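# Flip the bent straw and insert it into the lidded cup

## Task

Lift the bent steel straw out of its holder, where it leans with the bent end downward, flip it end for end, and pass its long straight end through the opening in the cup's screw-on lid. It is done when the straight end's tip sits in the bottom half of the cup, the bent end is above the lid, and both the cup and the holder stand upright. Nothing is attached to the table. A straw that falls to the cup's bottom still counts as inserted, though the fall may cost points. It fails if anything is still moving at the end, if the robot is still squeezing the straw, cup or holder from opposite sides (even lightly), or if the robot still carries over 20% of any one of their weights (friction on their sides included). Release everything and pull the hands away at the end.

## Robot and tools

Robot: two arms, left_arm and right_arm. Both carry the same five-finger right hand, so hand axes and numbers mean the same on each. The arm names are labels, not image sides.

World frame: origin on the table top midway between the arms, +x out over the table, +z up, left_arm on the +y side. Results report each hand point's position (m), orientation as quaternion wxyz, and linear/angular velocities in this frame. Reported positions can be a bit off, more at long reach.

Hand point: a point fixed to the palm, 0.05 m in front of it, where index pad meets thumb tip in a pinch. Its +z runs along the straightened fingers (they reach 0.06-0.07 m past it), +y points out of the palm, +x points across the palm toward the little finger. The hand spans 0.08 m on the little-finger side; on the thumb side 0.02 m with the thumb folded in front, up to 0.09 m otherwise. A wrist bracket on the little-finger side sticks out 0.03 m beyond the point along +y and 0.11 m across; it can collide.

execute_actions: argument actions is a list with zero or one entry; optional pictures (boolean). Empty list: just returns the state. {"rows": [...], "steps": n}: n from 1 to 15 control steps of 1/30 s (default 15); one row per step, last row repeats. {"steps": n} alone: a wait up to 300 steps, counted from the previous result, so reply time is included.

A row is 28 numbers, each in [-1, 1], always covering both arms: left dx, dy, dz, rx, ry, rz, then left hand little, ring, middle, index, thumb_bend, thumb_turn, force_limit, speed; then the same 14 for the right arm. dx..rz are an offset, not a pose: measured from the hand point's pose in the latest result that reported it (or from the actual pose at action start for later calls in one reply), expressed in the hand point's own axes. Every row in an action uses that same base, not the prior row. Scale: 1.0 = 0.6 m or 180 degrees; rx, ry, rz form a single rotation vector. All-zero offsets are not a hold-still: they pull the hand back to the base pose.

Hand numbers are absolute targets. Fingers and thumb_bend: +1 straight, -1 fully curled. thumb_turn: +1 beside the palm, -1 opposite the fingers. Pinch is roughly index -0.22, thumb_bend -0.75, thumb_turn -0.57. force_limit: -1 to +1 maps linearly to about 0-10 N fingertip force (0-15 N for the thumb motors); it only stops closing. speed: -1 near zero to +1 full (full stroke 0.6 s). For a soft grasp close at speed -0.9 or lower. There is no 'unchanged' value: to keep a hand as is, resend its last eight numbers; if none were sent yet, send hand_measured plus hand_force_limit and hand_speed. A motor only starts when its target changes by 0.01 or more; it then locks. To loosen, send a target more open than hand_measured. Whole-hand wrap fits objects 0.035-0.08 m across; turn the thumb first.

Per control step the commanded pose is clipped to 100 mm and 16 degrees from the measured pose; motion lags about 0.17 s. After an action an arm only continues to its last clipped pose, so check the result and send the remainder.

move: target is one 28-number row as above (offsets, same base rules). speed in m/s, 0.002-0.5, default 0.25; rotation capped at twice that in rad/s. Straight paths, 0.5-10 s, all ending together; they ignore obstacles and the other arm. stop_force (N, 13-80, one value for both arms, not allowed in the first 0.2 s) ends an arm's path when its wrist sensor feels that much extra push against the motion; the arm backs off 2 steps and holds. Only reliable if that hand does not rotate and speed is very low. Leave it out when moving away from something the hand presses on. The move: line reports done, off_target, moving, held, fault or contact, plus limits=paced (pose clipped) or limits=held (steps blocked), and distance to target.



Result lines: 'pose unreachable' means the clearance check altered or blocked a command; HELD marks steps not sent. 'Hand target' gives the pose the controller is driving toward. hand_measured, hand_stopped_by (moving, target, force, stalled, fault) and hand_load_n (positive = pushed open; near zero means a lost grip) list six motors in send order. Wrist force and torque are in the end effector's own axes, noisy (offset up to ~5.5 N), saturating near 100 N. Joint torques are unreliable indicators of contact.

Avoid: the arms striking or pressing on each other with any part; targets past a firm contact (stiff arms fault); contact torque over joint limits or 150 N external force (arm halts 10 s); holding loads long enough to overheat motors (warning at 70 C, brakes at 85 C); knocking anything off the table; tipping cup or holder; dropping or slamming the straw. The simulation keeps running while you think, and an object may occasionally get a brief push.

Each tool is called after ">>>" in YAML: its name, and indented under it one key for each argument.

Reference images:

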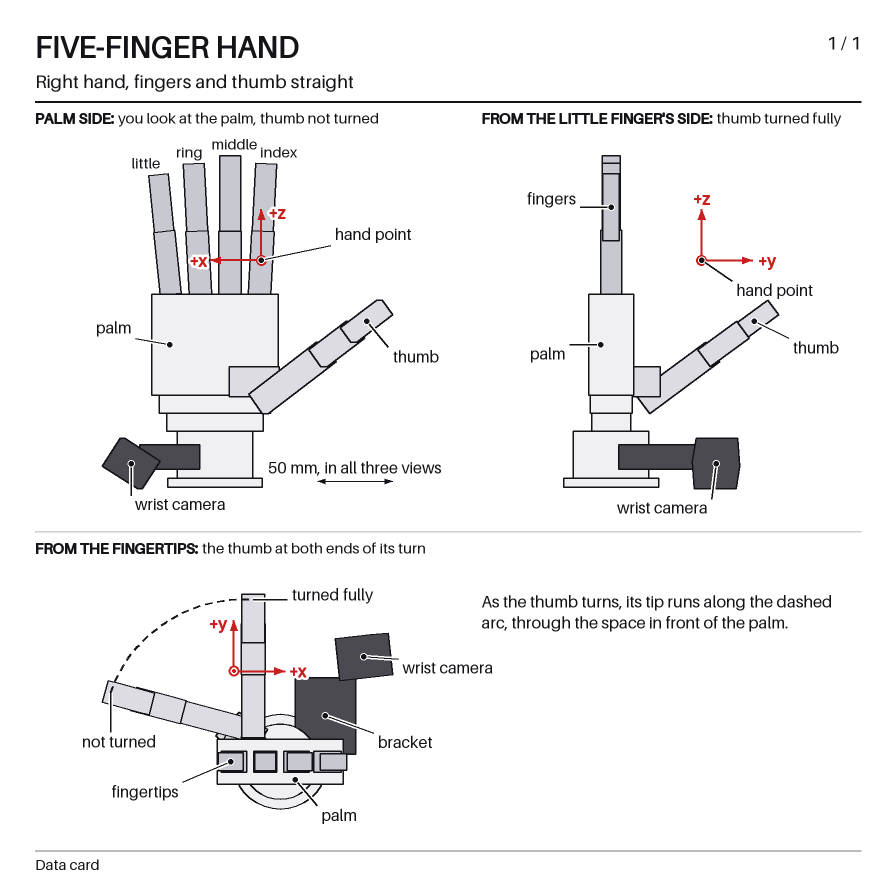

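## Session

>>> execute_actions:
  actions: []

Scene clock: 0.00 s of 5600.00 s.
left_arm: end_effector_position=(-0.1067, +1.2290, +0.5758) hand_measured=(+1.000, +1.000, +1.000, +1.000, +1.000, +1.000) hand_load_n=(+0.0, +0.0, +0.0, +0.0, +0.0, +0.0) hand_stopped_by=(target, target, target, target, target, target) hand_force_limit=0.00 hand_speed=-0.80 end_effector_quat_wxyz=(+0.074, +0.706, -0.704, -0.011) end_effector_velocity=(+0.000, +0.000, -0.000) end_effector_angular_velocity=(-0.000, -0.000, -0.000) | right_arm: end_effector_position=(+0.0662, -1.0373, +0.5852) hand_measured=(+1.000, +1.000, +1.000, +1.000, +1.000, +1.000) hand_load_n=(+0.0, +0.0, +0.0, +0.0, +0.0, +0.0) hand_stopped_by=(target, target, target, target, target, target) hand_force_limit=0.00 hand_speed=-0.80 end_effector_quat_wxyz=(+0.020, +0.725, +0.688, +0.008) end_effector_velocity=(-0.000, -0.000, -0.001) end_effector_angular_velocity=(+0.002, -0.000, -0.001)
Joint positions: left_arm=[ 1.33  -1.463  1.409  1.751  1.491 -1.94 ] | right_arm=[-1.706 -1.518  1.416  1.663  1.529 -1.712]
Joint velocities: left_arm=[-0.     0.     0.    -0.001  0.    -0.   ] | right_arm=[ 0.     0.001  0.002 -0.001  0.     0.001]
Joint torques (N m, as the arm reports them, + toward a larger angle): no reading
Motor temperatures (°C, as the motors report them): left_arm=[24 23 24 26 28 30] | right_arm=[20 23 23 32 31 28]
Wrist force (N, on the end effector, along its own x y z axes, offset not removed): no reading
Wrist torque (N m, same axes, about the end effector's origin, offset not removed): no reading
Hand target (left_arm): -0.107, +1.229, +0.576; +0.074, +0.706, -0.704, -0.011
Hand target (right_arm): +0.066, -1.037, +0.585; +0.020, +0.725, +0.688, +0.008

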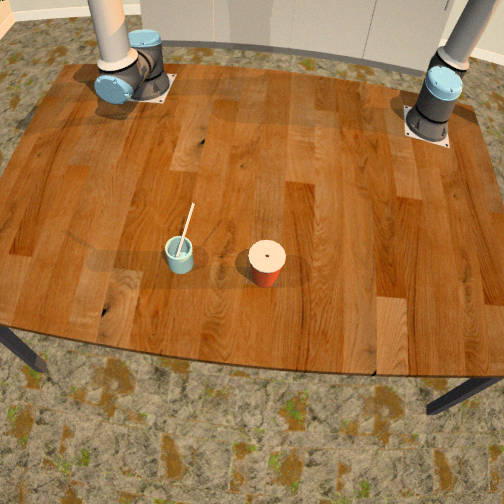

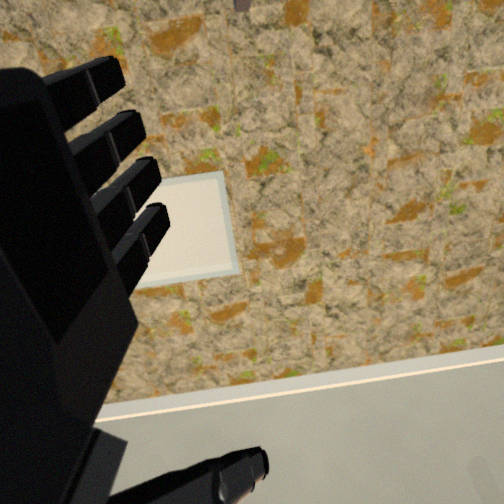

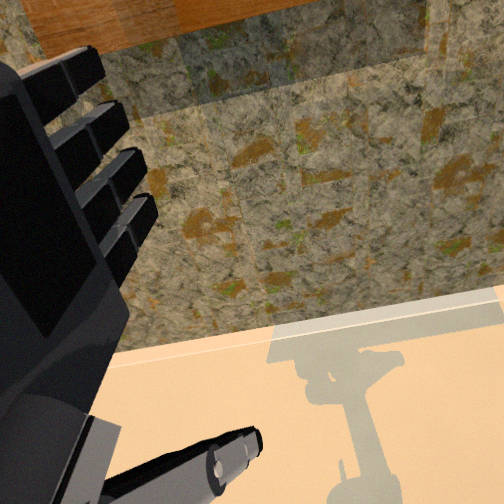

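>>> zoom_image:
  camera: "cam_high"
  region: [140, 180, 310, 310]

Region (140, 180, 310, 310) of cam_high's 504x504 image, scaled by 2.965, with more detail than that image has; it fills the top 385 rows of this view, and the rest is white.

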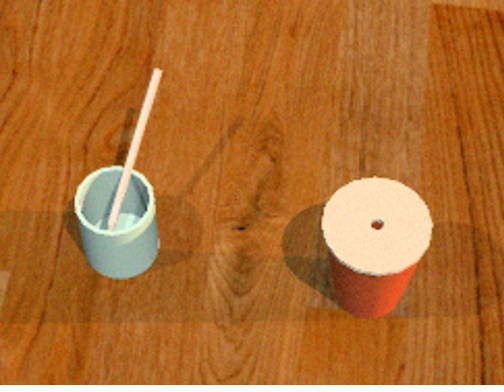

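>>> move:
  target: [0,0,0,0,0,0,1,1,1,1,1,1,0,-0.8, 0.8,0.75,0.3,0,0,0.235,1,1,1,1,1,-0.57,0,0]
  speed: 0.4

>>> move:
  target: [0,0,0,0,0,0,1,1,1,1,1,1,0,-0.8, 0.3,-0.2,0.25,0,0.5,0,1,1,1,1,1,-0.57,0,0]
  speed: 0.4

Scene clock: 22.97 s of 5600.00 s.
left_arm: end_effector_position=(-0.1067, +1.2290, +0.5758) hand_measured=(+1.000, +1.000, +1.000, +1.000, +1.000, +1.000) hand_load_n=(+0.0, +0.0, +0.0, +0.0, +0.0, +0.0) hand_stopped_by=(target, target, target, target, target, target) hand_force_limit=0.00 hand_speed=-0.80 end_effector_quat_wxyz=(+0.074, +0.706, -0.704, -0.011) end_effector_velocity=(-0.001, -0.000, +0.001) end_effector_angular_velocity=(+0.001, +0.000, +0.000) | right_arm: end_effector_position=(+0.5467, -0.5859, +0.4159) hand_measured=(+1.000, +1.000, +1.000, +1.000, +1.000, -0.570) hand_load_n=(+0.0, +0.0, +0.0, +0.0, +0.0, +0.0) hand_stopped_by=(target, target, target, target, target, target) hand_force_limit=0.00 hand_speed=0.00 end_effector_quat_wxyz=(+0.015, +0.925, +0.380, +0.014) end_effector_velocity=(+0.003, +0.001, +0.001) end_effector_angular_velocity=(-0.001, +0.000, -0.004)
Joint positions: left_arm=[ 1.33  -1.463  1.409  1.751  1.491 -1.94 ] | right_arm=[-0.277 -1.362  1.528  1.363  1.575  0.454]
Joint velocities: left_arm=[ 0.001 -0.001 -0.     0.    -0.001 -0.   ] | right_arm=[ 0.005  0.004 -0.006  0.002  0.002  0.008]
Joint torques (N m, as the arm reports them, + toward a larger angle): left_arm=[  4.94 -43.64 -40.6    3.95  -1.03  -0.65] | right_arm=[  5.04 -46.11 -45.88   8.57   2.49   3.25]
Motor temperatures (°C, as the motors report them): left_arm=[24 23 24 26 28 30] | right_arm=[20 23 23 32 31 28]
Wrist force (N, on the end effector, along its own x y z axes, offset not removed): left_arm=[0.1 0.3 -6.4] | right_arm=[-3.8 -0.1 2.1]
Wrist torque (N m, same axes, about the end effector's origin, offset not removed): left_arm=[0.11 0.05 -0.15] | right_arm=[-0.08 0.66 -0.23]
Hand target (left_arm): -0.107, +1.229, +0.576; +0.074, +0.706, -0.704, -0.011
Hand target (right_arm): +0.547, -0.586, +0.416; +0.015, +0.925, +0.380, +0.014
Off the commanded pose (left_arm): 0.000 m, 0 deg.
Off the commanded pose (right_arm): 0.002 m, 0 deg.
After step 90, 17.50 s passed at rest.
move: done
camera_calibration (this result's frames):
cam_right_wrist: T_world_to_cam=[[0.588175, -0.80816, 0.0304514, -0.805422], [-0.691657, -0.483157, 0.536814, -0.128318], [-0.419119, -0.336802, -0.843151, 0.510905], [0, 0, 0, 1]] pos_world=[0.599107, -0.540834, 0.524179]

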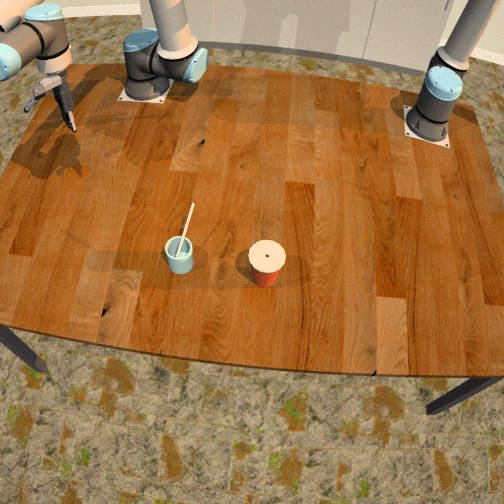

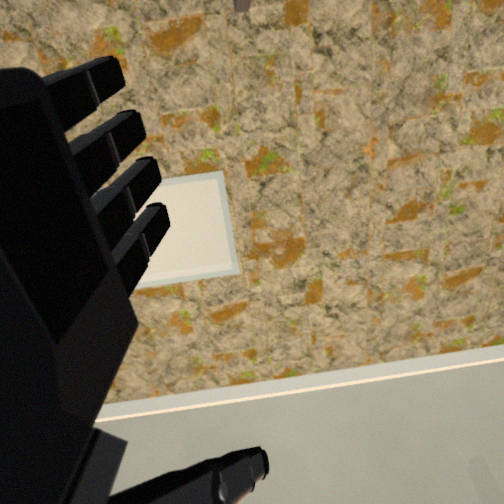

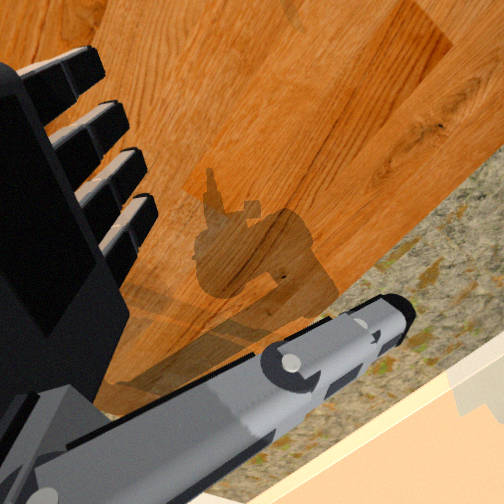

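Scene clock: 26.17 s of 5600.00 s.
left_arm: end_effector_position=(-0.1067, +1.2290, +0.5758) hand_measured=(+1.000, +1.000, +1.000, +1.000, +1.000, +1.000) hand_load_n=(+0.0, +0.0, +0.0, +0.0, +0.0, +0.0) hand_stopped_by=(target, target, target, target, target, target) hand_force_limit=0.00 hand_speed=-0.80 end_effector_quat_wxyz=(+0.074, +0.706, -0.704, -0.011) end_effector_velocity=(+0.001, +0.000, +0.000) end_effector_angular_velocity=(+0.001, -0.001, -0.002) | right_arm: end_effector_position=(+0.5965, -0.3767, +0.2636) hand_measured=(+1.000, +1.000, +1.000, +1.000, +1.000, -0.570) hand_load_n=(+0.0, +0.0, +0.0, +0.0, +0.0, +0.0) hand_stopped_by=(target, target, target, target, target, target) hand_force_limit=0.00 hand_speed=0.00 end_effector_quat_wxyz=(-0.258, +0.644, +0.280, +0.663) end_effector_velocity=(-0.000, +0.000, -0.001) end_effector_angular_velocity=(+0.013, -0.011, -0.005)
Joint positions: left_arm=[ 1.33  -1.463  1.409  1.751  1.491 -1.94 ] | right_arm=[-0.407 -1.601  2.339 -0.779  0.324  1.569]
Joint velocities: left_arm=[-0.002 -0.001 -0.    -0.001  0.    -0.   ] | right_arm=[ 0.001 -0.005  0.017 -0.066  0.006  0.052]
Joint torques (N m, as the arm reports them, + toward a larger angle): left_arm=[  3.71 -44.29 -40.72   4.3   -0.83  -0.56] | right_arm=[  5.33 -41.2  -28.54  -4.56   2.95   2.46]
Motor temperatures (°C, as the motors report them): left_arm=[24 23 24 26 28 30] | right_arm=[20 23 23 32 31 28]
Wrist force (N, on the end effector, along its own x y z axes, offset not removed): left_arm=[1.1 0.0 -4.1] | right_arm=[-4.4 -4.2 5.6]
Wrist torque (N m, same axes, about the end effector's origin, offset not removed): left_arm=[-0.07 -0.24 -0.04] | right_arm=[-0.87 0.65 -0.24]
Hand target (left_arm): -0.107, +1.229, +0.576; +0.074, +0.706, -0.704, -0.011
Hand target (right_arm): +0.597, -0.377, +0.264; -0.258, +0.644, +0.280, +0.664
Off the commanded pose (left_arm): 0.000 m, 0 deg.
Off the commanded pose (right_arm): 0.001 m, 0 deg.
move: done
camera_calibration (this result's frames):
cam_right_wrist: T_world_to_cam=[[0.704681, -0.70082, -0.1108, -0.652827], [-0.448954, -0.319495, -0.834484, 0.367293], [0.549423, 0.637789, -0.539778, 0.183286], [0, 0, 0, 1]] pos_world=[0.524231, -0.457064, 0.333101]

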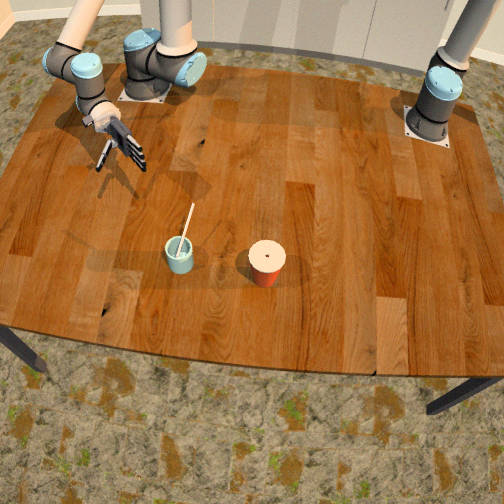

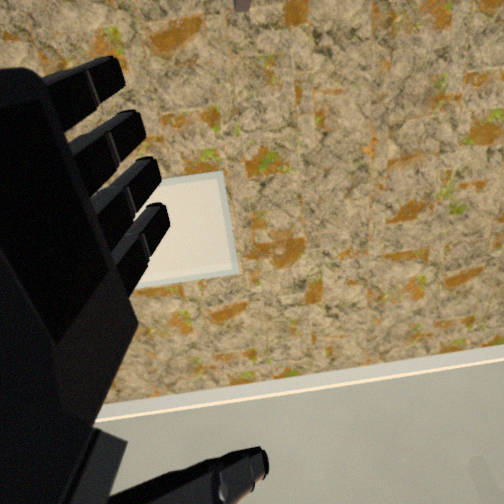

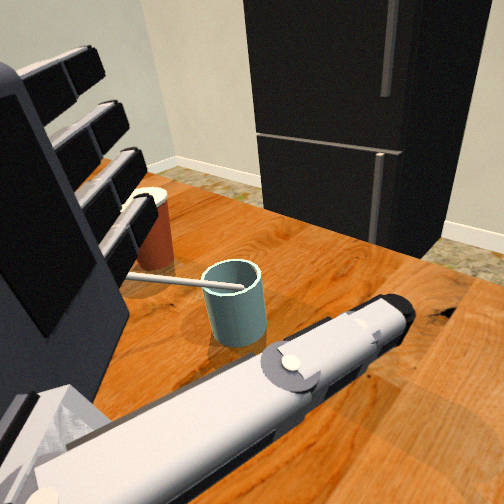

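>>> move:
  target: [0,0,0,0,0,0,1,1,1,1,1,1,0,-0.8, 0,0,0,0,-0.5,0,1,1,1,0.5,-0.2,-0.57,0,0]
  speed: 0.4

>>> move:
  target: [0,0,0,0,0,0,1,1,1,1,1,1,0,-0.8, 0.172,-0.09,0.165,0.125,0.246,-0.598,1,1,1,0.5,-0.2,-0.57,0,0]
  speed: 0.4

Scene clock: 46.27 s of 5600.00 s.
left_arm: end_effector_position=(-0.1067, +1.2290, +0.5758) hand_measured=(+1.000, +1.000, +1.000, +1.000, +1.000, +1.000) hand_load_n=(+0.0, +0.0, +0.0, +0.0, +0.0, +0.0) hand_stopped_by=(target, target, target, target, target, target) hand_force_limit=0.00 hand_speed=-0.80 end_effector_quat_wxyz=(+0.074, +0.706, -0.704, -0.011) end_effector_velocity=(-0.000, +0.000, -0.000) end_effector_angular_velocity=(+0.001, -0.000, +0.001) | right_arm: end_effector_position=(+0.5963, -0.3769, +0.2642) hand_measured=(+1.000, +1.000, +1.000, +0.500, -0.200, -0.570) hand_load_n=(+0.0, +0.0, +0.0, +0.0, +0.0, +0.0) hand_stopped_by=(target, target, target, target, target, target) hand_force_limit=0.00 hand_speed=0.00 end_effector_quat_wxyz=(+0.016, +0.924, +0.381, +0.014) end_effector_velocity=(+0.001, +0.000, +0.002) end_effector_angular_velocity=(-0.008, +0.007, -0.003)
Joint positions: left_arm=[ 1.33  -1.463  1.409  1.751  1.491 -1.94 ] | right_arm=[ 0.077 -1.172  1.551  1.154  1.59   0.806]
Joint velocities: left_arm=[ 0.001 -0.     0.    -0.001 -0.    -0.   ] | right_arm=[ 0.004  0.005 -0.008  0.011  0.008  0.006]
Joint torques (N m, as the arm reports them, + toward a larger angle): left_arm=[  3.79 -42.81 -40.65   4.3   -1.21  -0.47] | right_arm=[  5.14 -57.15 -44.31   8.35   3.21   2.85]
Motor temperatures (°C, as the motors report them): left_arm=[24 23 25 26 28 30] | right_arm=[20 23 23 32 31 28]
Wrist force (N, on the end effector, along its own x y z axes, offset not removed): left_arm=[-1.3 -0.9 -2.6] | right_arm=[2.2 0.1 0.7]
Wrist torque (N m, same axes, about the end effector's origin, offset not removed): left_arm=[-0.35 -0.05 -0.31] | right_arm=[-0.19 -0.22 0.19]
Hand target (left_arm): -0.107, +1.229, +0.576; +0.074, +0.706, -0.704, -0.011
Hand target (right_arm): +0.596, -0.377, +0.264; +0.016, +0.925, +0.381, +0.013
Off the commanded pose (left_arm): 0.000 m, 0 deg.
Off the commanded pose (right_arm): 0.001 m, 0 deg.
After step 90, 14.50 s passed at rest.
move: done
camera_calibration (this result's frames):
cam_left_wrist: T_world_to_cam=[[-0.988773, 0.126019, 0.0802945, -0.301287], [0.148336, 0.892586, 0.425778, -1.32357], [-0.0180136, 0.432908, -0.901258, 0.116818], [0, 0, 0, 1]] pos_world=[-0.0994672, 1.1688, 0.693022]
cam_right_wrist: T_world_to_cam=[[0.588882, -0.807619, 0.0311372, -0.661493], [-0.691085, -0.483186, 0.537525, 0.0877699], [-0.419071, -0.338057, -0.842673, 0.473593], [0, 0, 0, 1]] pos_world=[0.648666, -0.331724, 0.372502]

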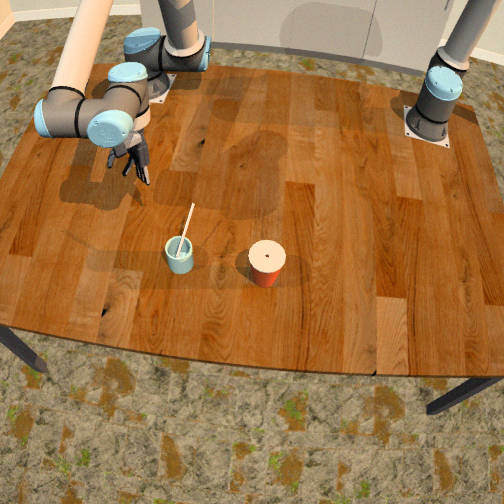

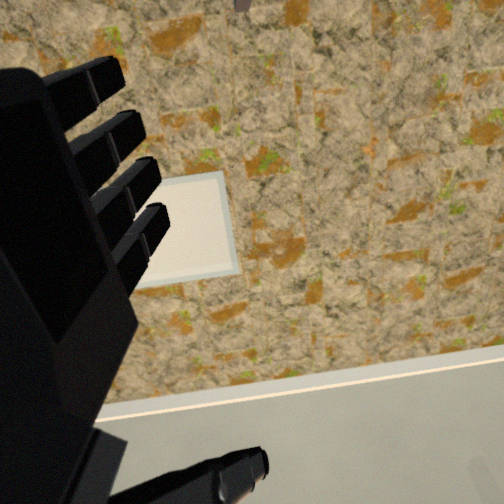

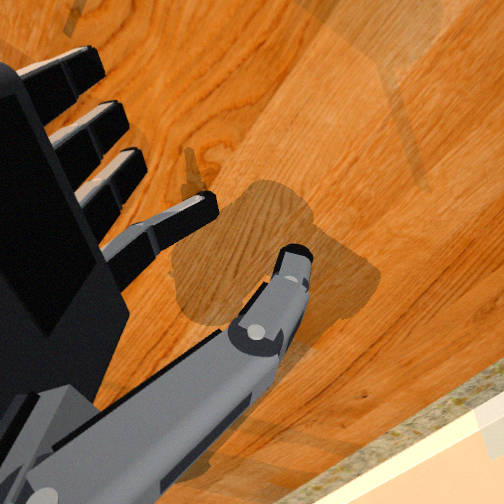

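Scene clock: 49.50 s of 5600.00 s.
left_arm: end_effector_position=(-0.1067, +1.2290, +0.5758) hand_measured=(+1.000, +1.000, +1.000, +1.000, +1.000, +1.000) hand_load_n=(+0.0, +0.0, +0.0, +0.0, +0.0, +0.0) hand_stopped_by=(target, target, target, target, target, target) hand_force_limit=0.00 hand_speed=-0.80 end_effector_quat_wxyz=(+0.074, +0.706, -0.704, -0.011) end_effector_velocity=(-0.000, -0.000, -0.000) end_effector_angular_velocity=(+0.001, -0.000, +0.000) | right_arm: end_effector_position=(+0.6357, -0.2677, +0.1650) hand_measured=(+1.000, +1.000, +1.000, +0.500, -0.200, -0.570) hand_load_n=(+0.0, +0.0, +0.0, +0.0, +0.0, +0.0) hand_stopped_by=(target, target, target, target, target, target) hand_force_limit=0.00 hand_speed=0.00 end_effector_quat_wxyz=(-0.254, +0.174, +0.923, +0.230) end_effector_velocity=(-0.000, +0.001, -0.001) end_effector_angular_velocity=(+0.005, +0.000, +0.013)
Joint positions: left_arm=[ 1.33  -1.463  1.409  1.751  1.491 -1.94 ] | right_arm=[-0.111 -0.868  1.515  1.474  1.116 -1.499]
Joint velocities: left_arm=[ 0.    -0.     0.    -0.001 -0.    -0.   ] | right_arm=[ 0.001  0.005 -0.004  0.006  0.002 -0.015]
Joint torques (N m, as the arm reports them, + toward a larger angle): left_arm=[  5.48 -43.77 -41.4    4.22  -1.23  -0.9 ] | right_arm=[  9.23 -75.68 -37.48   8.3    1.91  -4.09]
Motor temperatures (°C, as the motors report them): left_arm=[24 23 25 26 28 30] | right_arm=[20 23 23 32 31 28]
Wrist force (N, on the end effector, along its own x y z axes, offset not removed): left_arm=[2.1 -0.7 -2.3] | right_arm=[2.0 -2.5 1.8]
Wrist torque (N m, same axes, about the end effector's origin, offset not removed): left_arm=[-0.26 -0.20 -0.15] | right_arm=[-0.52 -0.13 -0.07]
Hand target (left_arm): -0.107, +1.229, +0.576; +0.074, +0.706, -0.704, -0.011
Hand target (right_arm): +0.636, -0.268, +0.165; -0.254, +0.173, +0.923, +0.230
Off the commanded pose (left_arm): 0.000 m, 0 deg.
Off the commanded pose (right_arm): 0.001 m, 0 deg.
move: done
camera_calibration (this result's frames):
cam_left_wrist: T_world_to_cam=[[-0.988773, 0.126019, 0.0802945, -0.301287], [0.148336, 0.892586, 0.425778, -1.32357], [-0.0180136, 0.432908, -0.901258, 0.116818], [0, 0, 0, 1]] pos_world=[-0.0994672, 1.1688, 0.693022]
cam_right_wrist: T_world_to_cam=[[0.552622, 0.796553, 0.245178, -0.176237], [0.82942, -0.554456, -0.0681233, -0.664592], [0.0816766, 0.241002, -0.967082, 0.30064], [0, 0, 0, 1]] pos_world=[0.624063, -0.30056, 0.288679]

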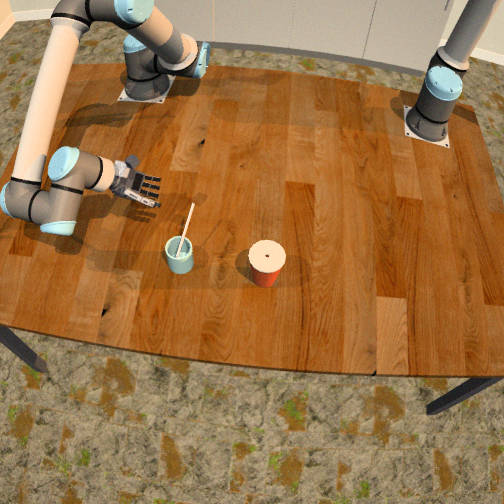

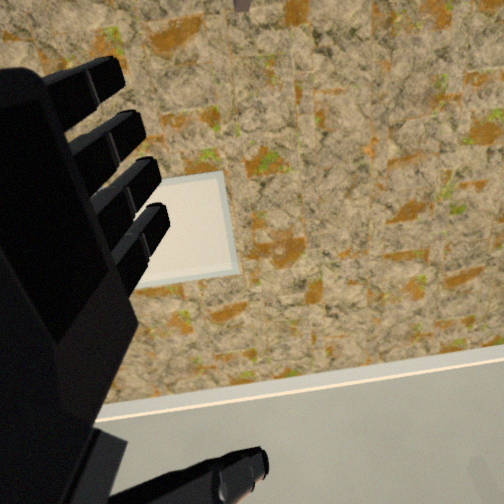

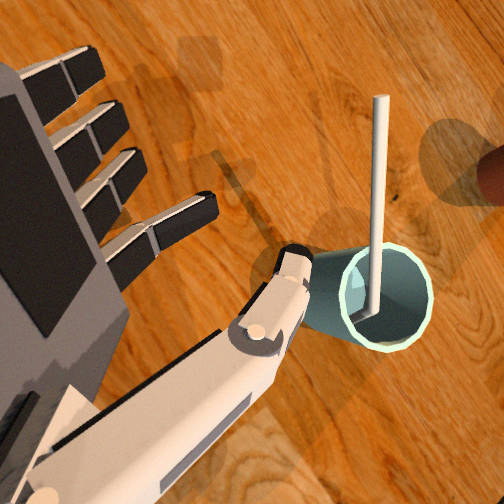

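>>> move:
  target: [0,0,0,0,0,0,1,1,1,1,1,1,0,-0.8, 0,0.113,0.02,0,0,0,1,1,1,0.9,-0.75,-0.57,0,0]
  speed: 0.15

>>> move:
  target: [0,0,0,0,0,0,1,1,1,1,1,1,0,-0.8, 0,0,0.085,0,0,0,1,1,1,0.9,-0.75,-0.57,0,0]
  speed: 0.1

Scene clock: 57.43 s of 5600.00 s.
left_arm: end_effector_position=(-0.1067, +1.2290, +0.5758) hand_measured=(+1.000, +1.000, +1.000, +1.000, +1.000, +1.000) hand_load_n=(+0.0, +0.0, +0.0, +0.0, +0.0, +0.0) hand_stopped_by=(target, target, target, target, target, target) hand_force_limit=0.00 hand_speed=-0.80 end_effector_quat_wxyz=(+0.074, +0.706, -0.704, -0.011) end_effector_velocity=(+0.000, -0.000, +0.000) end_effector_angular_velocity=(-0.001, +0.001, -0.001) | right_arm: end_effector_position=(+0.6606, -0.2053, +0.1786) hand_measured=(+1.000, +1.000, +1.000, +0.900, -0.750, -0.570) hand_load_n=(+0.0, +0.0, +0.0, +0.0, +0.0, +0.0) hand_stopped_by=(target, target, target, target, target, target) hand_force_limit=0.00 hand_speed=0.00 end_effector_quat_wxyz=(-0.254, +0.174, +0.923, +0.230) end_effector_velocity=(+0.001, +0.002, +0.000) end_effector_angular_velocity=(-0.000, -0.000, -0.001)
Joint positions: left_arm=[ 1.33  -1.463  1.409  1.751  1.491 -1.94 ] | right_arm=[-0.026 -0.839  1.424  1.499  1.073 -1.417]
Joint velocities: left_arm=[-0.001 -0.     0.     0.001 -0.001  0.   ] | right_arm=[ 0.002  0.002 -0.004  0.    -0.001  0.003]
Joint torques (N m, as the arm reports them, + toward a larger angle): left_arm=[  3.74 -43.71 -41.47   4.33  -1.2   -0.57] | right_arm=[  8.05 -78.36 -39.11   9.11  -3.98   2.97]
Motor temperatures (°C, as the motors report them): left_arm=[24 23 25 26 28 30] | right_arm=[20 23 23 32 31 28]
Wrist force (N, on the end effector, along its own x y z axes, offset not removed): left_arm=[-1.8 -3.1 -0.5] | right_arm=[-0.2 -2.0 -4.0]
Wrist torque (N m, same axes, about the end effector's origin, offset not removed): left_arm=[-0.66 0.13 -0.53] | right_arm=[-0.26 0.25 -0.02]
Hand target (left_arm): -0.107, +1.229, +0.576; +0.074, +0.706, -0.704, -0.011
Hand target (right_arm): +0.661, -0.205, +0.179; -0.254, +0.174, +0.923, +0.230
Off the commanded pose (left_arm): 0.000 m, 0 deg.
Off the commanded pose (right_arm): 0.000 m, 0 deg.
After step 90, 3.90 s passed at rest.
move: done
camera_calibration (this result's frames):
cam_right_wrist: T_world_to_cam=[[0.552615, 0.796572, 0.245129, -0.243032], [0.829425, -0.554453, -0.0680887, -0.649735], [0.0816753, 0.240943, -0.967096, 0.296674], [0, 0, 0, 1]] pos_world=[0.648978, -0.238137, 0.302247]

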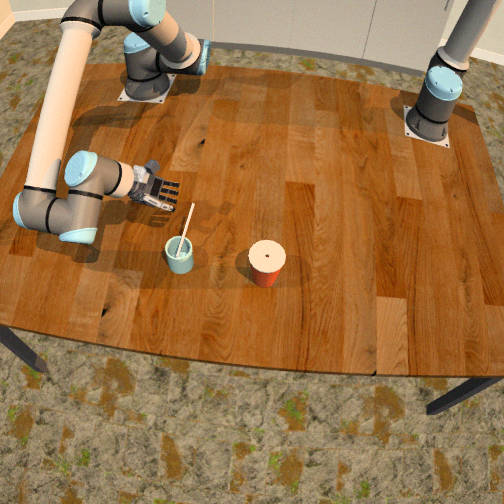

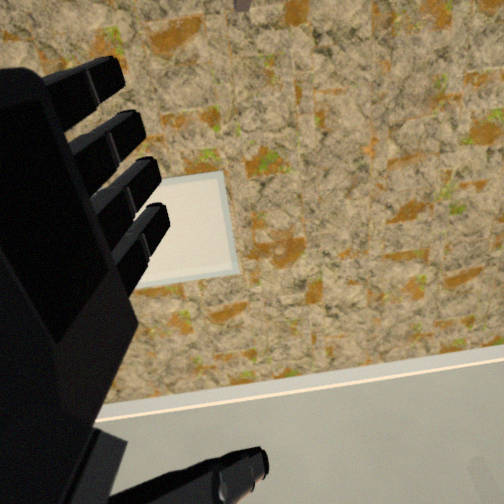

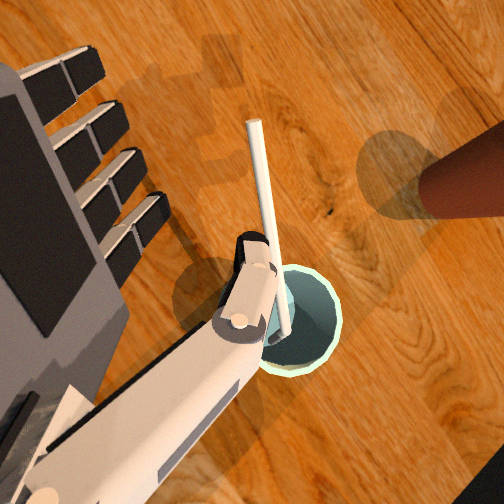

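Scene clock: 58.43 s of 5600.00 s.
left_arm: end_effector_position=(-0.1067, +1.2290, +0.5758) hand_measured=(+1.000, +1.000, +1.000, +1.000, +1.000, +1.000) hand_load_n=(+0.0, +0.0, +0.0, +0.0, +0.0, +0.0) hand_stopped_by=(target, target, target, target, target, target) hand_force_limit=0.00 hand_speed=-0.80 end_effector_quat_wxyz=(+0.074, +0.706, -0.704, -0.011) end_effector_velocity=(-0.001, -0.001, +0.000) end_effector_angular_velocity=(-0.000, +0.000, +0.001) | right_arm: end_effector_position=(+0.6410, -0.1793, +0.1397) hand_measured=(+1.000, +1.000, +1.000, +0.900, -0.750, -0.570) hand_load_n=(+0.0, +0.0, +0.0, +0.0, +0.0, +0.0) hand_stopped_by=(target, target, target, target, target, target) hand_force_limit=0.00 hand_speed=0.00 end_effector_quat_wxyz=(-0.254, +0.174, +0.923, +0.230) end_effector_velocity=(-0.001, +0.002, -0.002) end_effector_angular_velocity=(+0.001, +0.000, +0.000)
Joint positions: left_arm=[ 1.33  -1.463  1.409  1.751  1.491 -1.94 ] | right_arm=[ 0.006 -0.824  1.475  1.417  1.058 -1.385]
Joint velocities: left_arm=[ 0.001 -0.001  0.     0.001 -0.    -0.   ] | right_arm=[ 0.002  0.001  0.002 -0.004 -0.001  0.002]
Joint torques (N m, as the arm reports them, + toward a larger angle): left_arm=[  3.38 -44.22 -41.16   4.42  -1.05  -0.68] | right_arm=[  5.07 -76.4  -25.87   0.45  -3.88   3.25]
Motor temperatures (°C, as the motors report them): left_arm=[24 23 25 26 28 30] | right_arm=[20 23 23 32 31 28]
Wrist force (N, on the end effector, along its own x y z axes, offset not removed): left_arm=[-0.1 1.5 -5.3] | right_arm=[-2.7 -2.2 2.8]
Wrist torque (N m, same axes, about the end effector's origin, offset not removed): left_arm=[0.31 0.18 -0.32] | right_arm=[-0.45 0.40 -0.32]
Hand target (left_arm): -0.107, +1.229, +0.576; +0.074, +0.706, -0.704, -0.011
Hand target (right_arm): +0.641, -0.179, +0.139; -0.254, +0.174, +0.923, +0.230
Off the commanded pose (left_arm): 0.000 m, 0 deg.
Off the commanded pose (right_arm): 0.000 m, 0 deg.
move: done
camera_calibration (this result's frames):
cam_left_wrist: T_world_to_cam=[[-0.988773, 0.126019, 0.0802944, -0.301287], [0.148336, 0.892586, 0.425778, -1.32357], [-0.0180136, 0.432908, -0.901258, 0.116818], [0, 0, 0, 1]] pos_world=[-0.0994671, 1.1688, 0.693022]
cam_right_wrist: T_world_to_cam=[[0.552601, 0.796592, 0.245096, -0.243323], [0.829437, -0.554435, -0.0680922, -0.621697], [0.0816484, 0.24092, -0.967105, 0.254477], [0, 0, 0, 1]] pos_world=[0.629342, -0.21217, 0.263411]

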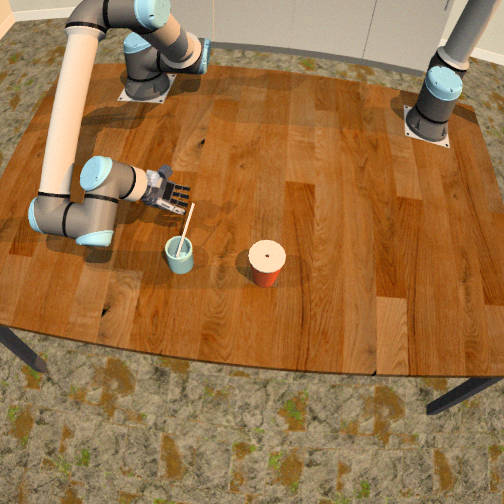

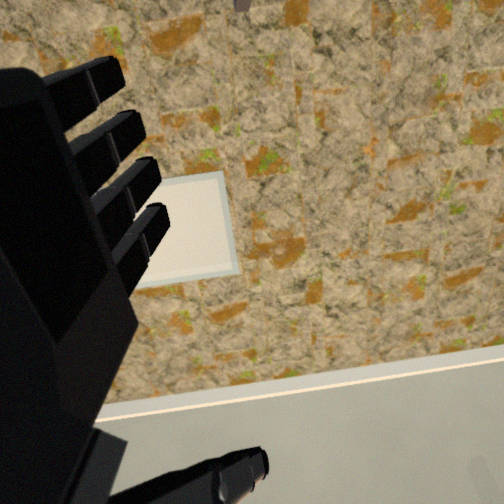

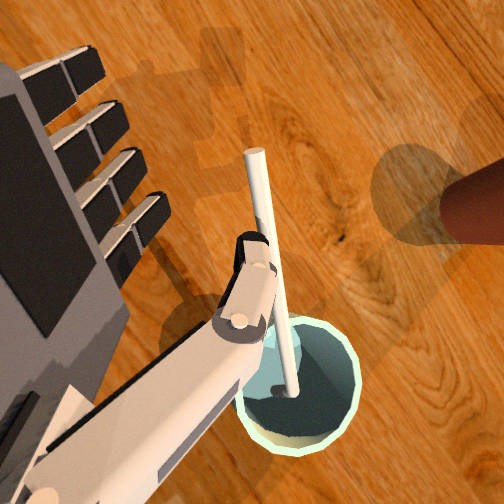

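>>> move:
  target: [0,0,0,0,0,0,1,1,1,1,1,1,0,-0.8, 0,0.007,0.022,0,0,0,1,1,1,0.9,-0.75,-0.57,0,0]
  speed: 0.03

>>> zoom_image:
  camera: "cam_high"
  region: [130, 160, 250, 280]

Scene clock: 63.23 s of 5600.00 s.
left_arm: end_effector_position=(-0.1067, +1.2290, +0.5758) hand_measured=(+1.000, +1.000, +1.000, +1.000, +1.000, +1.000) hand_load_n=(+0.0, +0.0, +0.0, +0.0, +0.0, +0.0) hand_stopped_by=(target, target, target, target, target, target) hand_force_limit=0.00 hand_speed=-0.80 end_effector_quat_wxyz=(+0.074, +0.706, -0.704, -0.011) end_effector_velocity=(+0.001, +0.000, -0.000) end_effector_angular_velocity=(-0.000, +0.000, -0.001) | right_arm: end_effector_position=(+0.6378, -0.1693, +0.1312) hand_measured=(+1.000, +1.000, +1.000, +0.900, -0.750, -0.570) hand_load_n=(+0.0, +0.0, +0.0, +0.0, +0.0, +0.0) hand_stopped_by=(target, target, target, target, target, target) hand_force_limit=0.00 hand_speed=0.00 end_effector_quat_wxyz=(-0.254, +0.174, +0.923, +0.230) end_effector_velocity=(+0.000, +0.001, -0.001) end_effector_angular_velocity=(-0.001, -0.001, -0.002)
Joint positions: left_arm=[ 1.33  -1.463  1.409  1.751  1.491 -1.94 ] | right_arm=[ 0.018 -0.817  1.48   1.399  1.051 -1.372]
Joint velocities: left_arm=[-0.001  0.001 -0.001  0.     0.    -0.   ] | right_arm=[ 0.002  0.001 -0.    -0.004 -0.001  0.004]
Joint torques (N m, as the arm reports them, + toward a larger angle): left_arm=[  3.99 -44.09 -41.2    4.43  -1.03  -0.65] | right_arm=[  8.5  -79.51 -23.66   0.43  -4.04   3.09]
Motor temperatures (°C, as the motors report them): left_arm=[24 23 25 26 28 30] | right_arm=[20 23 23 32 31 28]
Wrist force (N, on the end effector, along its own x y z axes, offset not removed): left_arm=[3.7 -3.4 -0.2] | right_arm=[-1.2 -2.9 -3.3]
Wrist torque (N m, same axes, about the end effector's origin, offset not removed): left_arm=[-0.86 -0.67 -0.03] | right_arm=[-0.20 0.32 -0.23]
Hand target (left_arm): -0.107, +1.229, +0.576; +0.074, +0.706, -0.704, -0.011
Hand target (right_arm): +0.638, -0.169, +0.131; -0.254, +0.174, +0.923, +0.230
Off the commanded pose (left_arm): 0.000 m, 0 deg.
Off the commanded pose (right_arm): 0.000 m, 0 deg.
After step 90, 1.00 s passed at rest.
move: done
camera_calibration (this result's frames):
cam_left_wrist: T_world_to_cam=[[-0.988773, 0.126019, 0.0802944, -0.301287], [0.148336, 0.892586, 0.425778, -1.32357], [-0.0180135, 0.432908, -0.901258, 0.116818], [0, 0, 0, 1]] pos_world=[-0.0994672, 1.1688, 0.693022]
cam_right_wrist: T_world_to_cam=[[0.552595, 0.7966, 0.245085, -0.247451], [0.829442, -0.554427, -0.0680946, -0.614056], [0.0816377, 0.240913, -0.967107, 0.244097], [0, 0, 0, 1]] pos_world=[0.626137, -0.202135, 0.254901]

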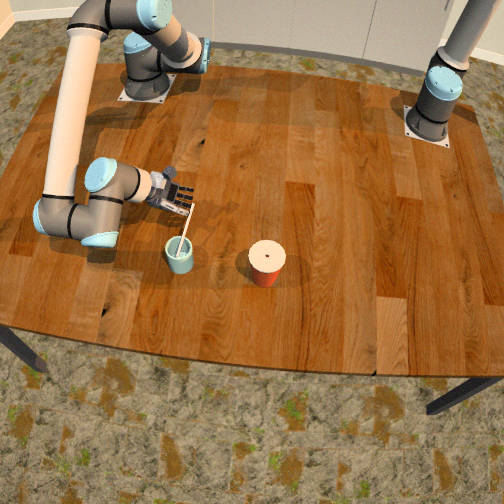

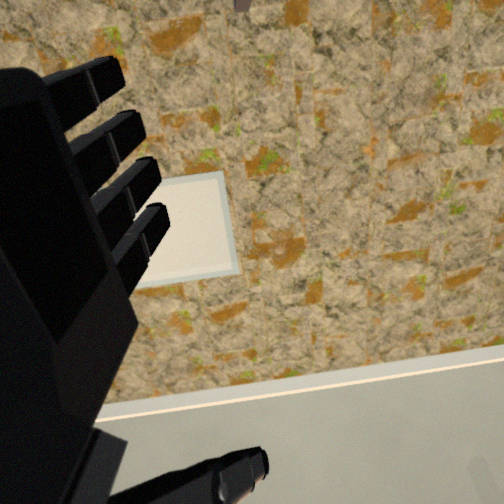

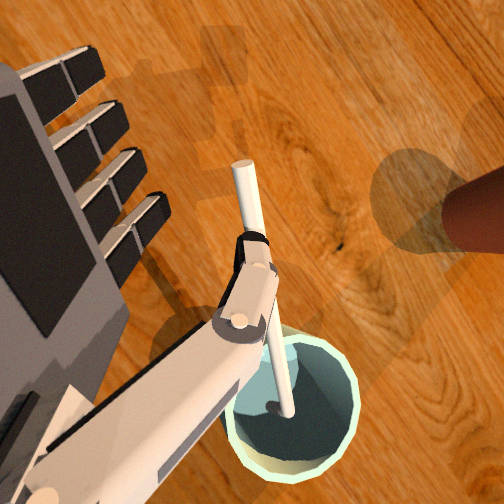

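Region (130, 160, 250, 280) of cam_high's 504x504 image, scaled by 4.200, with more detail than that image has.

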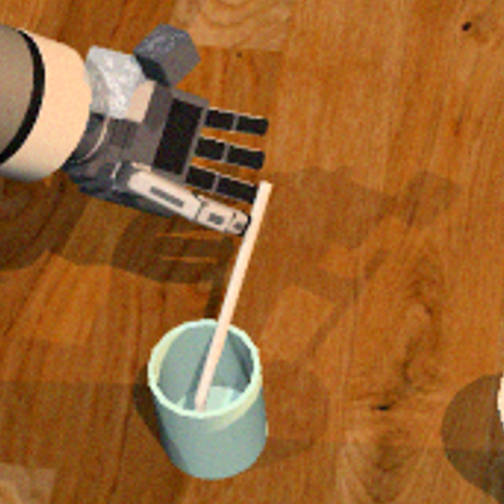

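>>> move:
  target: [0.85,-0.95,0.2,0,0,0.5,1,1,1,0.9,-0.75,-0.57,0,0, 0,0,0,0,0,0,1,1,1,-0.4,-0.75,-0.57,0.6,-0.7]
  speed: 0.4

>>> zoom_image:
  camera: "cam_high"
  region: [130, 160, 250, 280]

Scene clock: 69.17 s of 5600.00 s.
left_arm: end_effector_position=(+0.4493, +0.7105, +0.4336) hand_measured=(+1.000, +1.000, +1.000, +0.900, -0.750, -0.570) hand_load_n=(+0.0, +0.0, +0.0, +0.0, +0.0, +0.0) hand_stopped_by=(target, target, target, target, target, target) hand_force_limit=0.00 hand_speed=0.00 end_effector_quat_wxyz=(-0.061, -0.002, +0.997, -0.044) end_effector_velocity=(+0.002, -0.002, -0.000) end_effector_angular_velocity=(+0.000, -0.000, -0.005) | right_arm: end_effector_position=(+0.6378, -0.1693, +0.1312) hand_measured=(+1.000, +1.000, +1.000, -0.112, -0.750, -0.570) hand_load_n=(+0.0, +0.0, +0.0, +7.5, +0.5, -0.5) hand_stopped_by=(target, target, target, force, target, target) hand_force_limit=0.60 hand_speed=-0.70 end_effector_quat_wxyz=(-0.254, +0.174, +0.923, +0.230) end_effector_velocity=(+0.000, -0.000, -0.000) end_effector_angular_velocity=(-0.000, +0.001, -0.001)
Joint positions: left_arm=[-0.249 -1.553  1.723  1.483  1.696 -1.939] | right_arm=[ 0.018 -0.817  1.48   1.399  1.051 -1.372]
Joint velocities: left_arm=[-0.002  0.003 -0.003 -0.001 -0.001  0.003] | right_arm=[-0.001  0.001 -0.     0.     0.     0.   ]
Joint torques (N m, as the arm reports them, + toward a larger angle): left_arm=[-11.33 -22.78 -49.03   1.8    2.68   2.18] | right_arm=[-12.23 -97.4  -37.54   8.75   1.73  -3.86]
Motor temperatures (°C, as the motors report them): left_arm=[24 23 25 26 28 30] | right_arm=[20 23 23 32 31 28]
Wrist force (N, on the end effector, along its own x y z axes, offset not removed): left_arm=[2.3 -1.6 3.1] | right_arm=[1.5 1.3 -0.4]
Wrist torque (N m, same axes, about the end effector's origin, offset not removed): left_arm=[-0.77 -0.75 -0.18] | right_arm=[0.46 0.03 0.12]
Hand target (left_arm): +0.449, +0.710, +0.434; -0.061, -0.001, +0.997, -0.044
Hand target (right_arm): +0.638, -0.169, +0.131; -0.254, +0.174, +0.923, +0.230
Off the commanded pose (left_arm): 0.002 m, 0 deg.
Off the commanded pose (right_arm): 0.000 m, 0 deg.
After step 90, 0.20 s passed at rest.
move: done
camera_calibration (this result's frames):
cam_left_wrist: T_world_to_cam=[[0.113527, 0.985188, -0.128517, -0.689964], [0.907023, -0.0499778, 0.418106, -0.550515], [0.40549, -0.164034, -0.899261, 0.456113], [0, 0, 0, 1]] pos_world=[0.392709, 0.727048, 0.551666]
cam_right_wrist: T_world_to_cam=[[0.552595, 0.7966, 0.245085, -0.247452], [0.829442, -0.554427, -0.0680946, -0.614056], [0.0816378, 0.240913, -0.967107, 0.244097], [0, 0, 0, 1]] pos_world=[0.626137, -0.202135, 0.254901]

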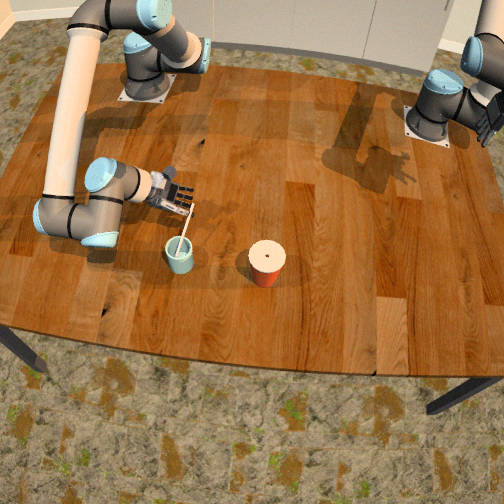

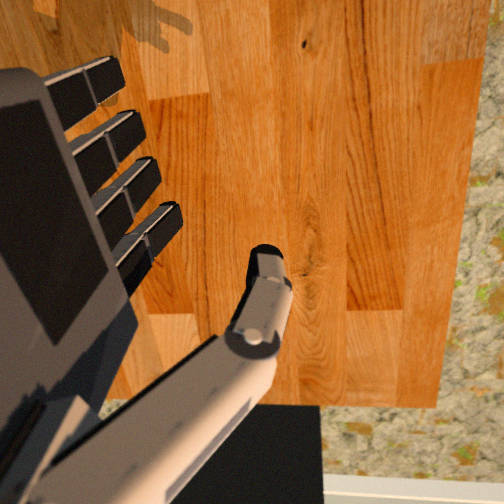

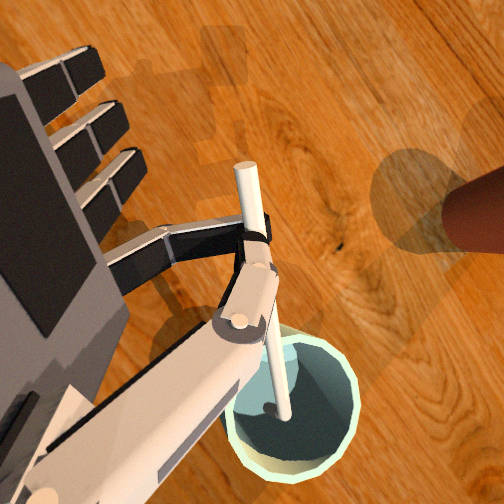

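Region (130, 160, 250, 280) of cam_high's 504x504 image, scaled by 4.200, with more detail than that image has.

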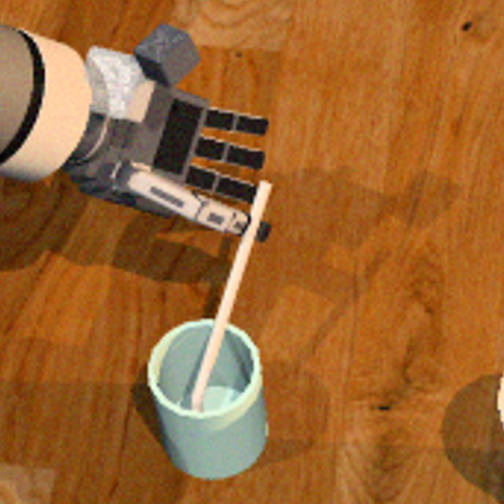

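>>> move:
  target: [0,0,0,0,0,0,1,1,1,0.9,-0.75,-0.57,0,0, 0.119,0.073,-0.165,0,0,0,1,1,1,-0.4,-0.75,-0.57,0.6,-0.7]
  speed: 0.05

>>> zoom_image:
  camera: "cam_high"
  region: [110, 130, 260, 280]

Scene clock: 73.90 s of 5600.00 s.
left_arm: end_effector_position=(+0.4493, +0.7105, +0.4336) hand_measured=(+1.000, +1.000, +1.000, +0.900, -0.750, -0.570) hand_load_n=(+0.0, +0.0, +0.0, +0.0, +0.0, +0.0) hand_stopped_by=(target, target, target, target, target, target) hand_force_limit=0.00 hand_speed=0.00 end_effector_quat_wxyz=(-0.061, -0.002, +0.997, -0.044) end_effector_velocity=(+0.000, -0.000, +0.000) end_effector_angular_velocity=(-0.001, -0.002, -0.000) | right_arm: end_effector_position=(+0.6373, -0.1689, +0.2606) hand_measured=(+1.000, +1.000, +1.000, -0.112, -0.750, -0.570) hand_load_n=(+0.0, +0.0, +0.0, +6.5, +0.5, -1.5) hand_stopped_by=(target, target, target, force, target, target) hand_force_limit=0.60 hand_speed=-0.70 end_effector_quat_wxyz=(-0.254, +0.174, +0.923, +0.230) end_effector_velocity=(+0.000, -0.000, +0.004) end_effector_angular_velocity=(+0.000, -0.001, +0.000)
Joint positions: left_arm=[-0.249 -1.553  1.723  1.483  1.696 -1.939] | right_arm=[ 0.019 -0.934  1.421  1.574  1.051 -1.371]
Joint velocities: left_arm=[-0.    -0.001  0.    -0.001 -0.     0.   ] | right_arm=[-0.    -0.003 -0.003  0.005 -0.    -0.   ]
Joint torques (N m, as the arm reports them, + toward a larger angle): left_arm=[ 19.   -53.71 -28.75   6.52  -0.4   -2.96] | right_arm=[  7.9  -95.09 -41.55   9.01  -3.38   2.27]
Motor temperatures (°C, as the motors report them): left_arm=[24 23 25 26 28 30] | right_arm=[20 23 23 32 31 28]
Wrist force (N, on the end effector, along its own x y z axes, offset not removed): left_arm=[1.5 0.6 -5.2] | right_arm=[-3.4 0.4 -0.2]
Wrist torque (N m, same axes, about the end effector's origin, offset not removed): left_arm=[0.46 -0.06 -0.02] | right_arm=[0.07 0.68 -0.18]
Hand target (left_arm): +0.449, +0.711, +0.434; -0.061, -0.002, +0.997, -0.044
Hand target (right_arm): +0.637, -0.169, +0.261; -0.254, +0.174, +0.923, +0.230
Off the commanded pose (left_arm): 0.000 m, 0 deg.
Off the commanded pose (right_arm): 0.000 m, 0 deg.
move: done
camera_calibration (this result's frames):
cam_left_wrist: T_world_to_cam=[[0.113526, 0.985186, -0.128533, -0.68995], [0.907025, -0.049971, 0.418101, -0.550517], [0.405484, -0.164048, -0.899261, 0.456125], [0, 0, 0, 1]] pos_world=[0.392709, 0.727046, 0.551665]
cam_right_wrist: T_world_to_cam=[[0.552624, 0.796578, 0.245093, -0.27929], [0.829422, -0.554455, -0.0681058, -0.604641], [0.0816415, 0.240923, -0.967104, 0.369122], [0, 0, 0, 1]] pos_world=[0.625709, -0.2017, 0.384252]

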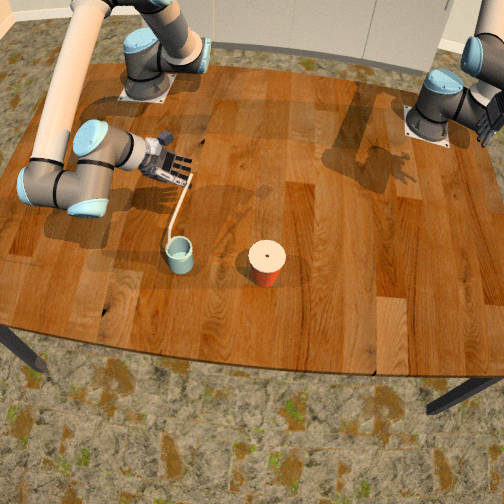

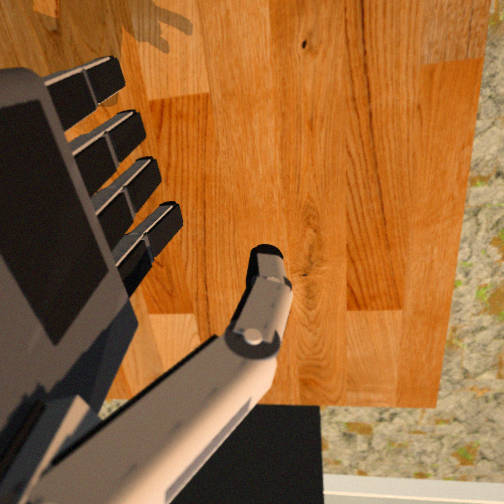

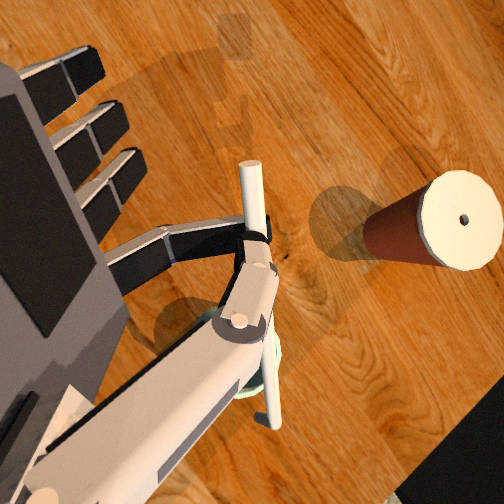

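Region (110, 130, 260, 280) of cam_high's 504x504 image, scaled by 3.360, with more detail than that image has.

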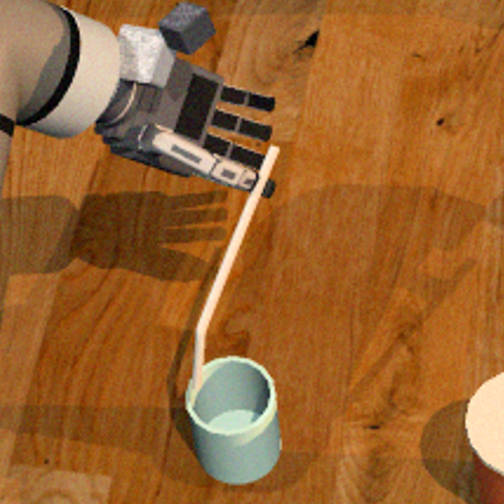

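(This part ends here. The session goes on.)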